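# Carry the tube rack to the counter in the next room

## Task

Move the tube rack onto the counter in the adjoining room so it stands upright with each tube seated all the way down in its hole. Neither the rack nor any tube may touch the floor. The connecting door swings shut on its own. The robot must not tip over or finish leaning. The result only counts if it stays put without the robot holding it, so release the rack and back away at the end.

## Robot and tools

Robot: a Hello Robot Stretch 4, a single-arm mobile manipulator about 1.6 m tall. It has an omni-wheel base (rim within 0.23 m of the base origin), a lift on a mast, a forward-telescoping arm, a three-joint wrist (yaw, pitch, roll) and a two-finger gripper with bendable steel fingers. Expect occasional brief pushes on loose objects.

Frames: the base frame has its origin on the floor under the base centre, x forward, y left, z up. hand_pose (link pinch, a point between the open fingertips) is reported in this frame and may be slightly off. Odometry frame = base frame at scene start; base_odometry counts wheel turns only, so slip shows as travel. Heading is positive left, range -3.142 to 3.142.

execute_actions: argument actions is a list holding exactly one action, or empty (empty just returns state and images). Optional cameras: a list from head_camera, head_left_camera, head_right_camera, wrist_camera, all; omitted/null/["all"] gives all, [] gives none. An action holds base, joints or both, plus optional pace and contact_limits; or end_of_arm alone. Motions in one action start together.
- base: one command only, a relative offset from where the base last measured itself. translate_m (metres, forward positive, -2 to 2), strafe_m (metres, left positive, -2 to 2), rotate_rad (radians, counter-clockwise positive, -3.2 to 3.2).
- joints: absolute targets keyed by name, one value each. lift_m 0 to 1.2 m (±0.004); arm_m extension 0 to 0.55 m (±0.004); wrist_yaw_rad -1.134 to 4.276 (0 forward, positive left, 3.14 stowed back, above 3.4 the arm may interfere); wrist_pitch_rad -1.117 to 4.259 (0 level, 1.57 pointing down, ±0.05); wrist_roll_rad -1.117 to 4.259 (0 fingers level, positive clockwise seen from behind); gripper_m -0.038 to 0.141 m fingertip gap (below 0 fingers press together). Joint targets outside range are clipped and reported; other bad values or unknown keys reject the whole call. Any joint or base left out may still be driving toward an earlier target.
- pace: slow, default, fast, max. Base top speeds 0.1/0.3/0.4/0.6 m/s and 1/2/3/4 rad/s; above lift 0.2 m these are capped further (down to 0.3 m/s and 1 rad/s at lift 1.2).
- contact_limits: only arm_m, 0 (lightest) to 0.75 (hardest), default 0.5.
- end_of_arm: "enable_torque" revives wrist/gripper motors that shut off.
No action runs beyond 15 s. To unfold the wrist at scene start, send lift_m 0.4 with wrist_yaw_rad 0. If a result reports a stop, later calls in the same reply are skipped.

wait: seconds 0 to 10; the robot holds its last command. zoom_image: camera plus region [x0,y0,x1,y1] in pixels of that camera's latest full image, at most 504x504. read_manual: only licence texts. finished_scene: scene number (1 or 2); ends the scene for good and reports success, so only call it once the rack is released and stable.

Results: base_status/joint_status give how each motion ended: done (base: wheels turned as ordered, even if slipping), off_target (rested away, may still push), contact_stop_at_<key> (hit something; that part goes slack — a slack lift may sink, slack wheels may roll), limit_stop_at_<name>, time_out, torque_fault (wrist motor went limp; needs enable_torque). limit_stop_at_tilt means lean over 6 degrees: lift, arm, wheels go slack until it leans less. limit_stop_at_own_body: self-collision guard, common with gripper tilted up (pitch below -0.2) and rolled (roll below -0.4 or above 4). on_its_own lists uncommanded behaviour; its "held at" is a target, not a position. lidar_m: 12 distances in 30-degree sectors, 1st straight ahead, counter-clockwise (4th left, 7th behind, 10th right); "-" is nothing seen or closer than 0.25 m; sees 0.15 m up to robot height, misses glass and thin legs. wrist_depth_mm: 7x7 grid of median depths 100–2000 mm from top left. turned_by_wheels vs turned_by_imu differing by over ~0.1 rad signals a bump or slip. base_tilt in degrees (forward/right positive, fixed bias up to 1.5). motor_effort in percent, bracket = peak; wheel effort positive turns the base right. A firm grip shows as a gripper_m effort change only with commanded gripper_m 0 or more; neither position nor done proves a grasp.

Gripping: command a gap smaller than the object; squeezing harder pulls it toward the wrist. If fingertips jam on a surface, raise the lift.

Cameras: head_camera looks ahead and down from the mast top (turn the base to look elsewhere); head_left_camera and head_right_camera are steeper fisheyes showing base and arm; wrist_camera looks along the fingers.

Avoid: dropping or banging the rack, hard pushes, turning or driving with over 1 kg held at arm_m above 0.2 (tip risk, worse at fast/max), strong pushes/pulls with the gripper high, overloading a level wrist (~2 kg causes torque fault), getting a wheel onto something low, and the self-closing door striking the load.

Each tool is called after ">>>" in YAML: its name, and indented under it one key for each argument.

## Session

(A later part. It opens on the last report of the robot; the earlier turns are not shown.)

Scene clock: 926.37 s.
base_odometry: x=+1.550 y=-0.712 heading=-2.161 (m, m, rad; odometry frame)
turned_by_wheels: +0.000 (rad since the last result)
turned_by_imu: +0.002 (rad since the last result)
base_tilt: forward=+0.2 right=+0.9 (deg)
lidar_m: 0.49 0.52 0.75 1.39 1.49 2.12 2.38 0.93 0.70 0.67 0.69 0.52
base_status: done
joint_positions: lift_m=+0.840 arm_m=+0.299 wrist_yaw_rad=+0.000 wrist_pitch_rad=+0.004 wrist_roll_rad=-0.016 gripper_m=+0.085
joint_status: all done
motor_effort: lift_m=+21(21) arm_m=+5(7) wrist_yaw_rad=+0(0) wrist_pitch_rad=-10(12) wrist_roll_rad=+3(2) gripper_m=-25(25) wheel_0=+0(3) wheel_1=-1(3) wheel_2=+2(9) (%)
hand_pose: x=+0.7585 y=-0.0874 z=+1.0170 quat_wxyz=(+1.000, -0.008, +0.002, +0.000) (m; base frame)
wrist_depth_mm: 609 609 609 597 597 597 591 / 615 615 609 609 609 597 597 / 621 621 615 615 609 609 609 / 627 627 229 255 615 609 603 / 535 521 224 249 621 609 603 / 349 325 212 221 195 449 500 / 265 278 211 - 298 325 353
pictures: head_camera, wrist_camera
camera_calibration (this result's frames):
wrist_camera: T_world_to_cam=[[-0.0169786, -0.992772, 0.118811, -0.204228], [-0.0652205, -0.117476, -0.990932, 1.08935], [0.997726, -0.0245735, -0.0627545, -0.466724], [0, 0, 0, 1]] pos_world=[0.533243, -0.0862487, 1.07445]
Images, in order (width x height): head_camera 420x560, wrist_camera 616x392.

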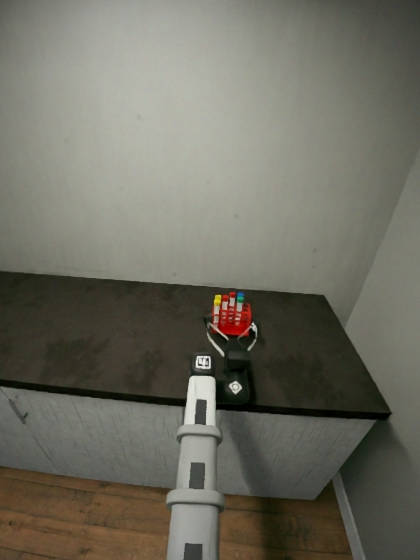

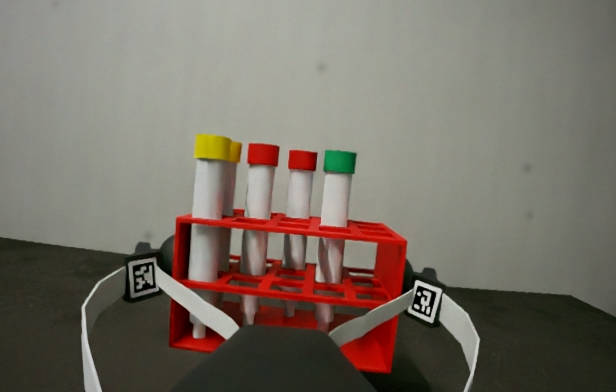

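>>> execute_actions:
  actions: []

Scene clock: 940.03 s.
base_odometry: x=+1.550 y=-0.712 heading=-2.161 (m, m, rad; odometry frame)
turned_by_wheels: +0.000 (rad since the last result)
turned_by_imu: +0.001 (rad since the last result)
base_tilt: forward=+0.2 right=+0.7 (deg)
lidar_m: 0.48 0.53 0.72 1.40 1.50 2.15 2.38 0.94 0.71 0.65 0.69 0.52
base_status: done
joint_positions: lift_m=+0.840 arm_m=+0.299 wrist_yaw_rad=+0.000 wrist_pitch_rad=+0.004 wrist_roll_rad=-0.016 gripper_m=+0.085
joint_status: all done
motor_effort: lift_m=+22(21) arm_m=+5(7) wrist_yaw_rad=+0(0) wrist_pitch_rad=-10(12) wrist_roll_rad=+0(2) gripper_m=-24(25) wheel_0=-1(3) wheel_1=-1(3) wheel_2=+1(9) (%)
hand_pose: x=+0.7585 y=-0.0874 z=+1.0170 quat_wxyz=(+1.000, -0.008, +0.002, +0.000) (m; base frame)
wrist_depth_mm: 615 609 603 597 597 597 591 / 615 615 615 609 603 603 597 / 627 621 615 609 603 603 603 / 627 627 229 255 615 615 609 / 539 525 224 247 621 615 615 / 349 325 211 221 196 449 504 / 267 278 211 - 298 324 353
pictures: head_camera, head_left_camera, head_right_camera, wrist_camera
camera_calibration (this result's frames):
wrist_camera: T_world_to_cam=[[-0.0169786, -0.992772, 0.118811, -0.204228], [-0.0652206, -0.117476, -0.990932, 1.08935], [0.997726, -0.0245736, -0.0627545, -0.466724], [0, 0, 0, 1]] pos_world=[0.533244, -0.0862487, 1.07445]
Images, in order (width x height): head_camera 420x560, head_left_camera 420x672, head_right_camera 420x672, wrist_camera 616x392.

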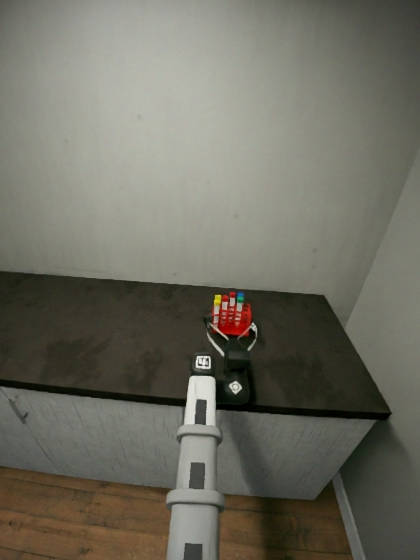

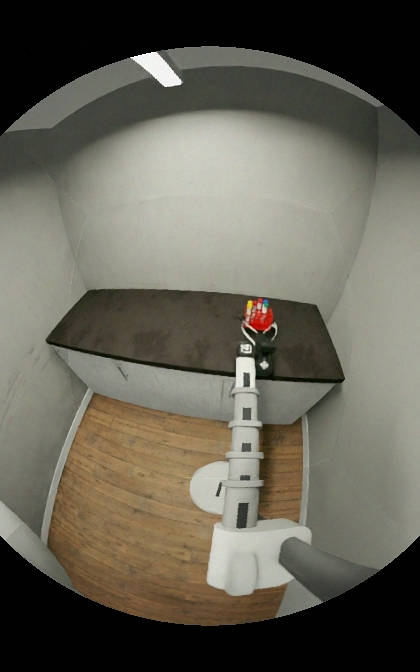

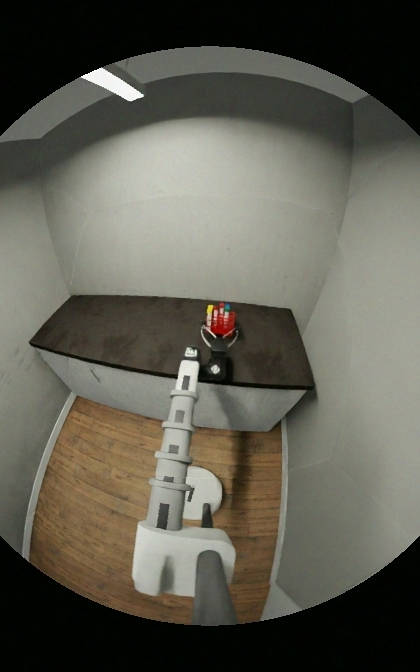

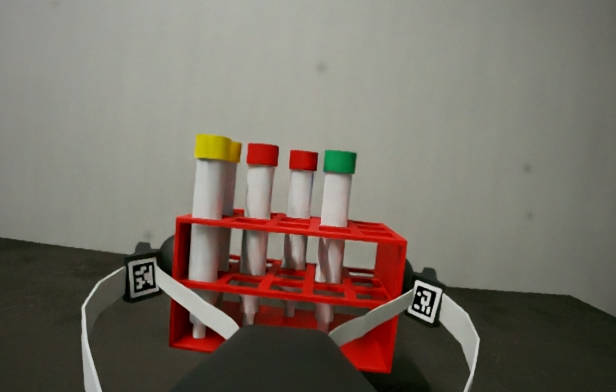

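>>> zoom_image:
  camera: "wrist_camera"
  region: [150, 110, 450, 392]

>>> zoom_image:
  camera: "head_camera"
  region: [170, 260, 300, 420]

Region (150, 110, 450, 392) of wrist_camera's 616x392 image, scaled by 1.680; it fills the top 474 rows of this view, and the rest is white.

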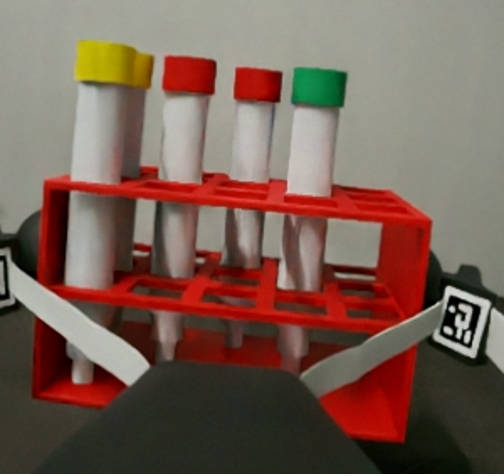

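Region (170, 260, 300, 420) of head_camera's 420x560 image, scaled by 3.150, with more detail than that image has; it fills the left 410 columns of this view, and the rest is white.

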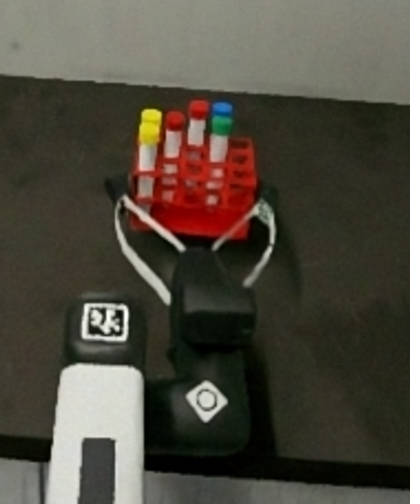

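>>> execute_actions:
  actions:
    - {"joints": {"lift_m": 0.785}, "pace": "slow"}
  cameras: ["head_camera", "wrist_camera"]

Scene clock: 952.87 s.
base_odometry: x=+1.550 y=-0.712 heading=-2.161 (m, m, rad; odometry frame)
turned_by_wheels: +0.000 (rad since the last result)
turned_by_imu: +0.001 (rad since the last result)
base_tilt: forward=+0.1 right=+0.8 (deg)
lidar_m: 0.51 0.52 0.75 1.40 1.50 2.13 2.41 0.94 0.71 0.68 0.70 0.51
base_status: not commanded
joint_positions: lift_m=+0.785 arm_m=+0.299 wrist_yaw_rad=+0.000 wrist_pitch_rad=+0.003 wrist_roll_rad=-0.016 gripper_m=+0.085
joint_status: all done
motor_effort: lift_m=+16(21) arm_m=+5(5) wrist_yaw_rad=+0(0) wrist_pitch_rad=-9(11) wrist_roll_rad=+0(1) gripper_m=-24(27) wheel_0=-1(1) wheel_1=-1(1) wheel_2=+1(2) (%)
hand_pose: x=+0.7585 y=-0.0874 z=+0.9624 quat_wxyz=(+1.000, -0.008, +0.002, +0.000) (m; base frame)
wrist_depth_mm: 615 615 603 603 597 597 591 / 621 615 615 609 597 597 597 / 621 615 615 609 609 609 603 / 627 621 226 252 609 615 609 / 359 351 212 248 402 615 615 / 233 218 212 221 196 300 338 / 178 186 201 - 213 217 236
pictures: head_camera, wrist_camera
camera_calibration (this result's frames):
wrist_camera: T_world_to_cam=[[-0.0169884, -0.992772, 0.118809, -0.197738], [-0.0651414, -0.117475, -0.990937, 1.03525], [0.997731, -0.0245739, -0.0626749, -0.470229], [0, 0, 0, 1]] pos_world=[0.533241, -0.0862488, 1.01989]
Images, in order (width x height): head_camera 420x560, wrist_camera 616x392.

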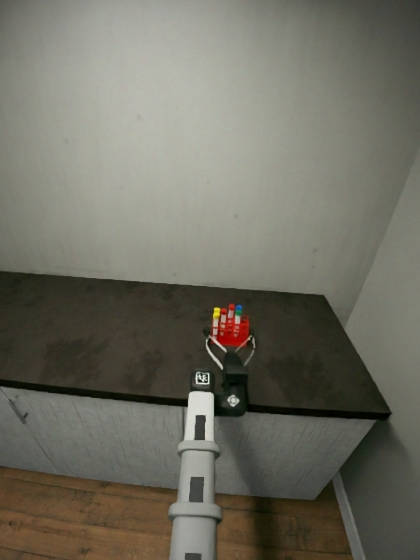

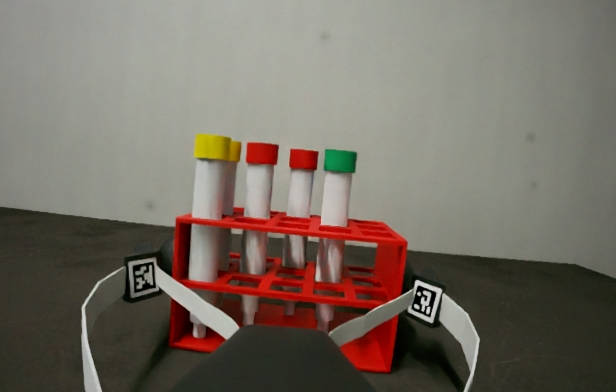

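>>> execute_actions:
  actions:
    - {"joints": {"lift_m": 0.778}, "pace": "slow"}
  cameras: ["head_camera", "wrist_camera"]

Scene clock: 975.70 s.
base_odometry: x=+1.550 y=-0.712 heading=-2.161 (m, m, rad; odometry frame)
turned_by_wheels: +0.000 (rad since the last result)
turned_by_imu: +0.001 (rad since the last result)
base_tilt: forward=+0.1 right=+0.7 (deg)
lidar_m: 0.51 0.50 0.75 1.40 1.49 2.14 2.38 0.96 0.69 0.69 0.70 0.52
base_status: not commanded
joint_positions: lift_m=+0.779 arm_m=+0.299 wrist_yaw_rad=-0.001 wrist_pitch_rad=-0.003 wrist_roll_rad=-0.015 gripper_m=+0.085
joint_status: all done
motor_effort: lift_m=+10(17) arm_m=+5(5) wrist_yaw_rad=+3(3) wrist_pitch_rad=+9(11) wrist_roll_rad=+0(0) gripper_m=-22(24) wheel_0=-1(1) wheel_1=-1(1) wheel_2=+1(1) (%)
hand_pose: x=+0.7584 y=-0.0876 z=+0.9578 quat_wxyz=(+1.000, -0.008, -0.001, +0.000) (m; base frame)
wrist_depth_mm: 615 615 609 603 603 603 591 / 621 615 615 609 609 603 597 / 627 615 609 615 615 609 609 / 627 621 229 255 615 615 615 / 370 362 214 248 418 621 615 / 235 219 212 221 196 329 345 / 176 187 201 - 215 219 239
pictures: head_camera, wrist_camera
camera_calibration (this result's frames):
wrist_camera: T_world_to_cam=[[-0.0184577, -0.992802, 0.118332, -0.195821], [-0.0588572, -0.117068, -0.991378, 1.02629], [0.998096, -0.0252633, -0.0562728, -0.476935], [0, 0, 0, 1]] pos_world=[0.532816, -0.0863145, 1.01377]
Images, in order (width x height): head_camera 420x560, wrist_camera 616x392.

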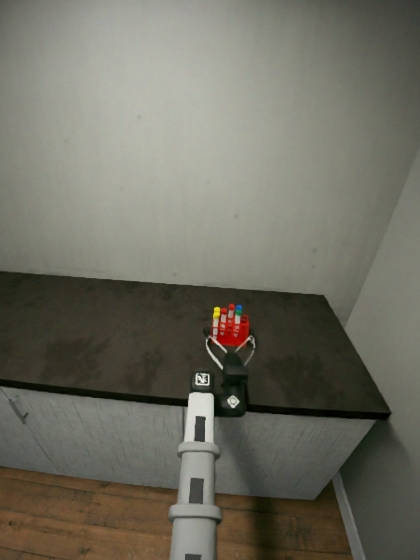

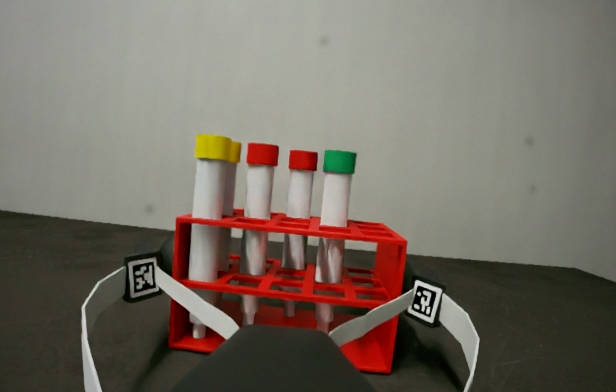

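>>> execute_actions:
  actions:
    - {"joints": {"gripper_m": 0.14, "lift_m": 0.783}, "pace": "slow"}
  cameras: ["head_camera", "wrist_camera"]

Scene clock: 984.77 s.
base_odometry: x=+1.550 y=-0.712 heading=-2.161 (m, m, rad; odometry frame)
turned_by_wheels: +0.000 (rad since the last result)
turned_by_imu: +0.002 (rad since the last result)
base_tilt: forward=+0.3 right=+0.8 (deg)
lidar_m: 0.49 0.51 0.73 1.39 1.50 2.11 2.39 0.92 0.69 0.67 0.69 0.53
base_status: not commanded
joint_positions: lift_m=+0.783 arm_m=+0.299 wrist_yaw_rad=+0.000 wrist_pitch_rad=+0.001 wrist_roll_rad=-0.015 gripper_m=+0.140
joint_status: all done
motor_effort: lift_m=+21(19) arm_m=+5(5) wrist_yaw_rad=+1(2) wrist_pitch_rad=-4(9) wrist_roll_rad=-2(1) gripper_m=+2(24) wheel_0=-1(1) wheel_1=-1(2) wheel_2=+1(1) (%)
hand_pose: x=+0.7585 y=-0.0874 z=+0.9607 quat_wxyz=(+1.000, -0.008, +0.001, +0.000) (m; base frame)
wrist_depth_mm: 609 603 603 597 597 597 591 / 615 615 609 609 603 603 591 / 627 621 615 615 603 609 597 / 627 627 242 258 615 609 615 / 359 312 226 243 286 615 615 / 231 231 216 216 217 317 336 / 176 184 198 - 211 216 235
pictures: head_camera, wrist_camera
camera_calibration (this result's frames):
wrist_camera: T_world_to_cam=[[-0.0174118, -0.992786, 0.118631, -0.197087], [-0.0627783, -0.11733, -0.991107, 1.03195], [0.997876, -0.0247044, -0.0602825, -0.472759], [0, 0, 0, 1]] pos_world=[0.533107, -0.0862654, 1.01765]
Images, in order (width x height): head_camera 420x560, wrist_camera 616x392.

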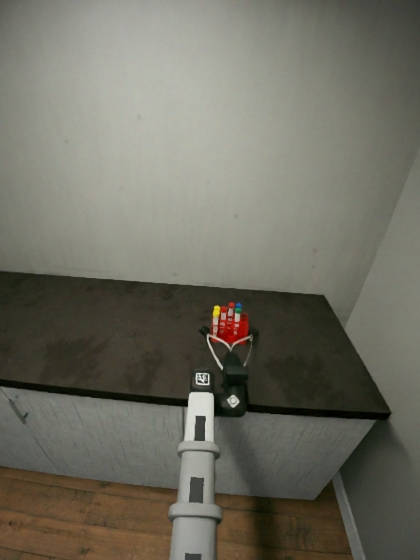

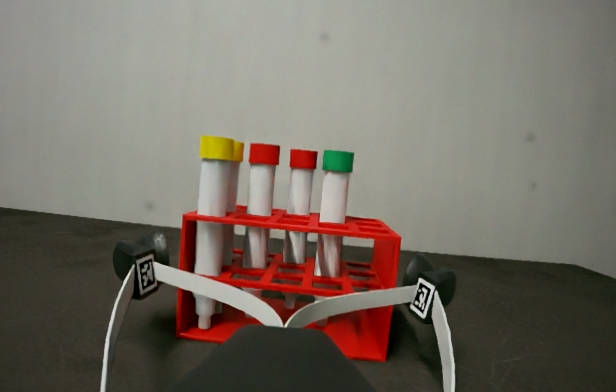

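>>> execute_actions:
  actions:
    - {"joints": {"arm_m": 0.2}, "pace": "default"}
  cameras: ["head_camera", "wrist_camera"]

>>> zoom_image:
  camera: "wrist_camera"
  region: [180, 120, 420, 340]

>>> zoom_image:
  camera: "head_camera"
  region: [180, 280, 280, 360]

Scene clock: 991.03 s.
base_odometry: x=+1.550 y=-0.712 heading=-2.161 (m, m, rad; odometry frame)
turned_by_wheels: +0.000 (rad since the last result)
turned_by_imu: +0.001 (rad since the last result)
base_tilt: forward=+0.2 right=+0.8 (deg)
lidar_m: 0.50 0.53 0.74 1.40 1.50 2.12 2.41 0.92 0.69 0.68 0.69 0.51
base_status: not commanded
joint_positions: lift_m=+0.783 arm_m=+0.201 wrist_yaw_rad=+0.000 wrist_pitch_rad=+0.002 wrist_roll_rad=-0.015 gripper_m=+0.140
joint_status: all done
motor_effort: lift_m=+21(21) arm_m=-5(5) wrist_yaw_rad=+1(0) wrist_pitch_rad=-4(5) wrist_roll_rad=+0(1) gripper_m=+3(1) wheel_0=+0(1) wheel_1=-1(1) wheel_2=+1(1) (%)
hand_pose: x=+0.6603 y=-0.0874 z=+0.9605 quat_wxyz=(+1.000, -0.008, +0.001, +0.000) (m; base frame)
wrist_depth_mm: 715 715 699 691 691 691 683 / 715 707 707 699 699 691 683 / 723 715 707 715 707 699 691 / 723 715 715 364 699 699 699 / 357 312 349 364 530 615 715 / 230 230 240 259 252 315 334 / 176 184 199 - 219 215 234
pictures: head_camera, wrist_camera
camera_calibration (this result's frames):
wrist_camera: T_world_to_cam=[[-0.0174504, -0.992783, 0.118645, -0.198794], [-0.0635399, -0.117322, -0.991059, 1.02603], [0.997827, -0.0248331, -0.061034, -0.374097], [0, 0, 0, 1]] pos_world=[0.435008, -0.0862735, 1.01761]
Images, in order (width x height): head_camera 420x560, wrist_camera 616x392.

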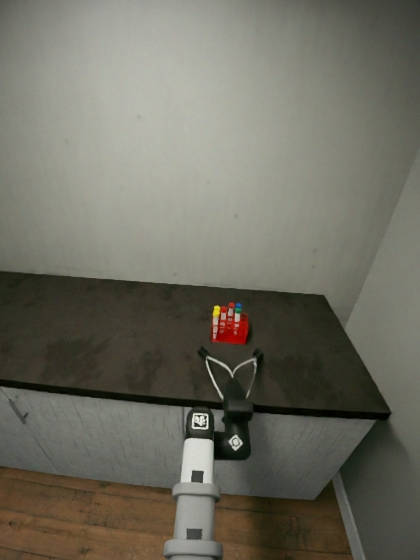

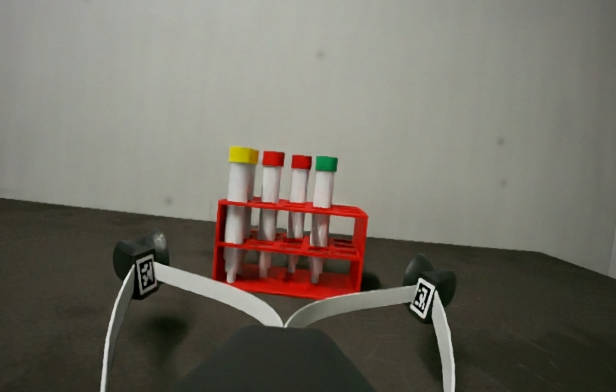

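Region (180, 120, 420, 340) of wrist_camera's 616x392 image, scaled by 2.100; it fills the top 462 rows of this view, and the rest is white.

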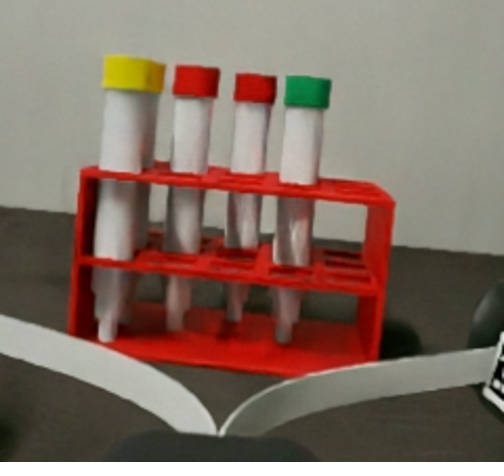

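Region (180, 280, 280, 360) of head_camera's 420x560 image, scaled by 5.040, with more detail than that image has; it fills the top 403 rows of this view, and the rest is white.

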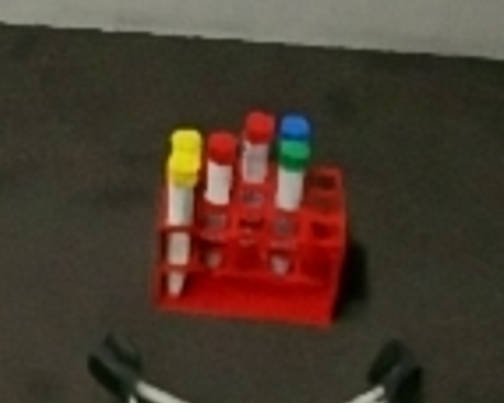

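>>> execute_actions:
  actions:
    - {"joints": {"arm_m": 0.0}, "base": {"translate_m": -0.25}, "pace": "default"}
  cameras: ["head_camera", "wrist_camera"]

>>> zoom_image:
  camera: "head_camera"
  region: [170, 250, 290, 350]

>>> zoom_image:
  camera: "wrist_camera"
  region: [230, 130, 390, 270]

Scene clock: 1028.53 s.
base_odometry: x=+1.690 y=-0.504 heading=-2.161 (m, m, rad; odometry frame)
turned_by_wheels: +0.000 (rad since the last result)
turned_by_imu: +0.002 (rad since the last result)
base_tilt: forward=+0.2 right=+0.8 (deg)
lidar_m: 0.72 0.79 1.10 1.41 1.50 2.16 2.32 0.92 0.68 0.66 0.72 0.76
base_status: done
joint_positions: lift_m=+0.783 arm_m=+0.002 wrist_yaw_rad=+0.000 wrist_pitch_rad=+0.002 wrist_roll_rad=-0.015 gripper_m=+0.140
joint_status: all done
motor_effort: lift_m=+21(21) arm_m=-5(6) wrist_yaw_rad=+2(0) wrist_pitch_rad=-6(7) wrist_roll_rad=-1(1) gripper_m=+0(1) wheel_0=+0(8) wheel_1=+1(5) wheel_2=-1(11) (%)
hand_pose: x=+0.4611 y=-0.0875 z=+0.9604 quat_wxyz=(+1.000, -0.008, +0.001, +0.000) (m; base frame)
wrist_depth_mm: 1138 1118 1098 1118 1098 1098 946 / 1160 1138 1138 1138 1098 1118 917 / 1160 1160 1160 1118 1118 1118 878 / 798 976 1138 809 1160 1160 866 / 549 525 521 530 559 621 809 / 559 554 554 554 549 549 549 / 564 559 554 - 554 549 554
pictures: head_camera, wrist_camera
camera_calibration (this result's frames):
wrist_camera: T_world_to_cam=[[-0.0174796, -0.992782, 0.118652, -0.202273], [-0.06397, -0.117317, -0.991032, 1.01343], [0.997799, -0.024913, -0.0614577, -0.174918], [0, 0, 0, 1]] pos_world=[0.235826, -0.0862786, 1.01759]
Images, in order (width x height): head_camera 420x560, wrist_camera 616x392.

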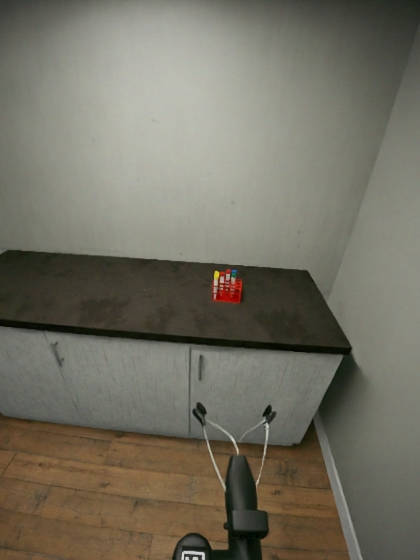

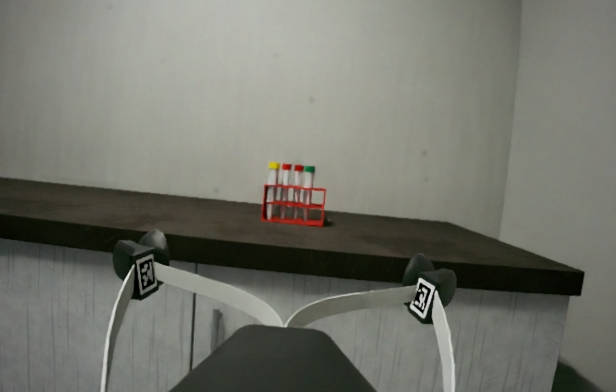

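Region (170, 250, 290, 350) of head_camera's 420x560 image, scaled by 4.200, with more detail than that image has.

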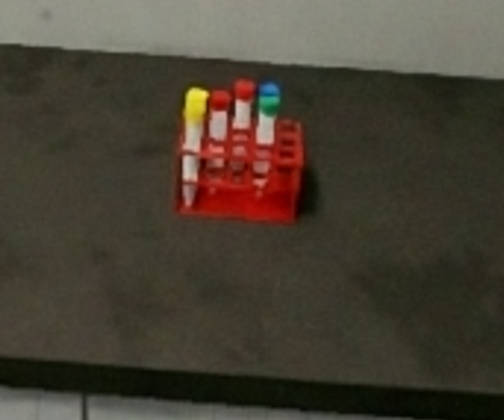

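Region (230, 130, 390, 270) of wrist_camera's 616x392 image, scaled by 3.150; it fills the top 441 rows of this view, and the rest is white.

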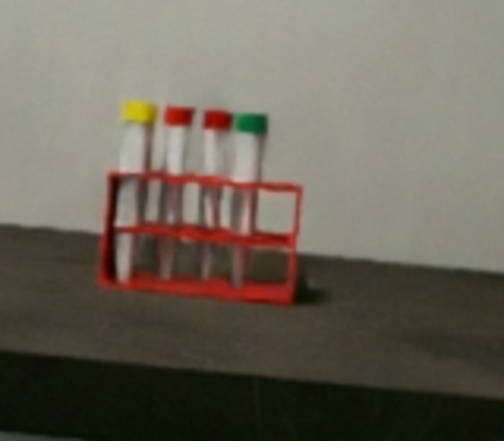

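>>> finished_scene:
  scene: 1

The scene is finished: the task was done.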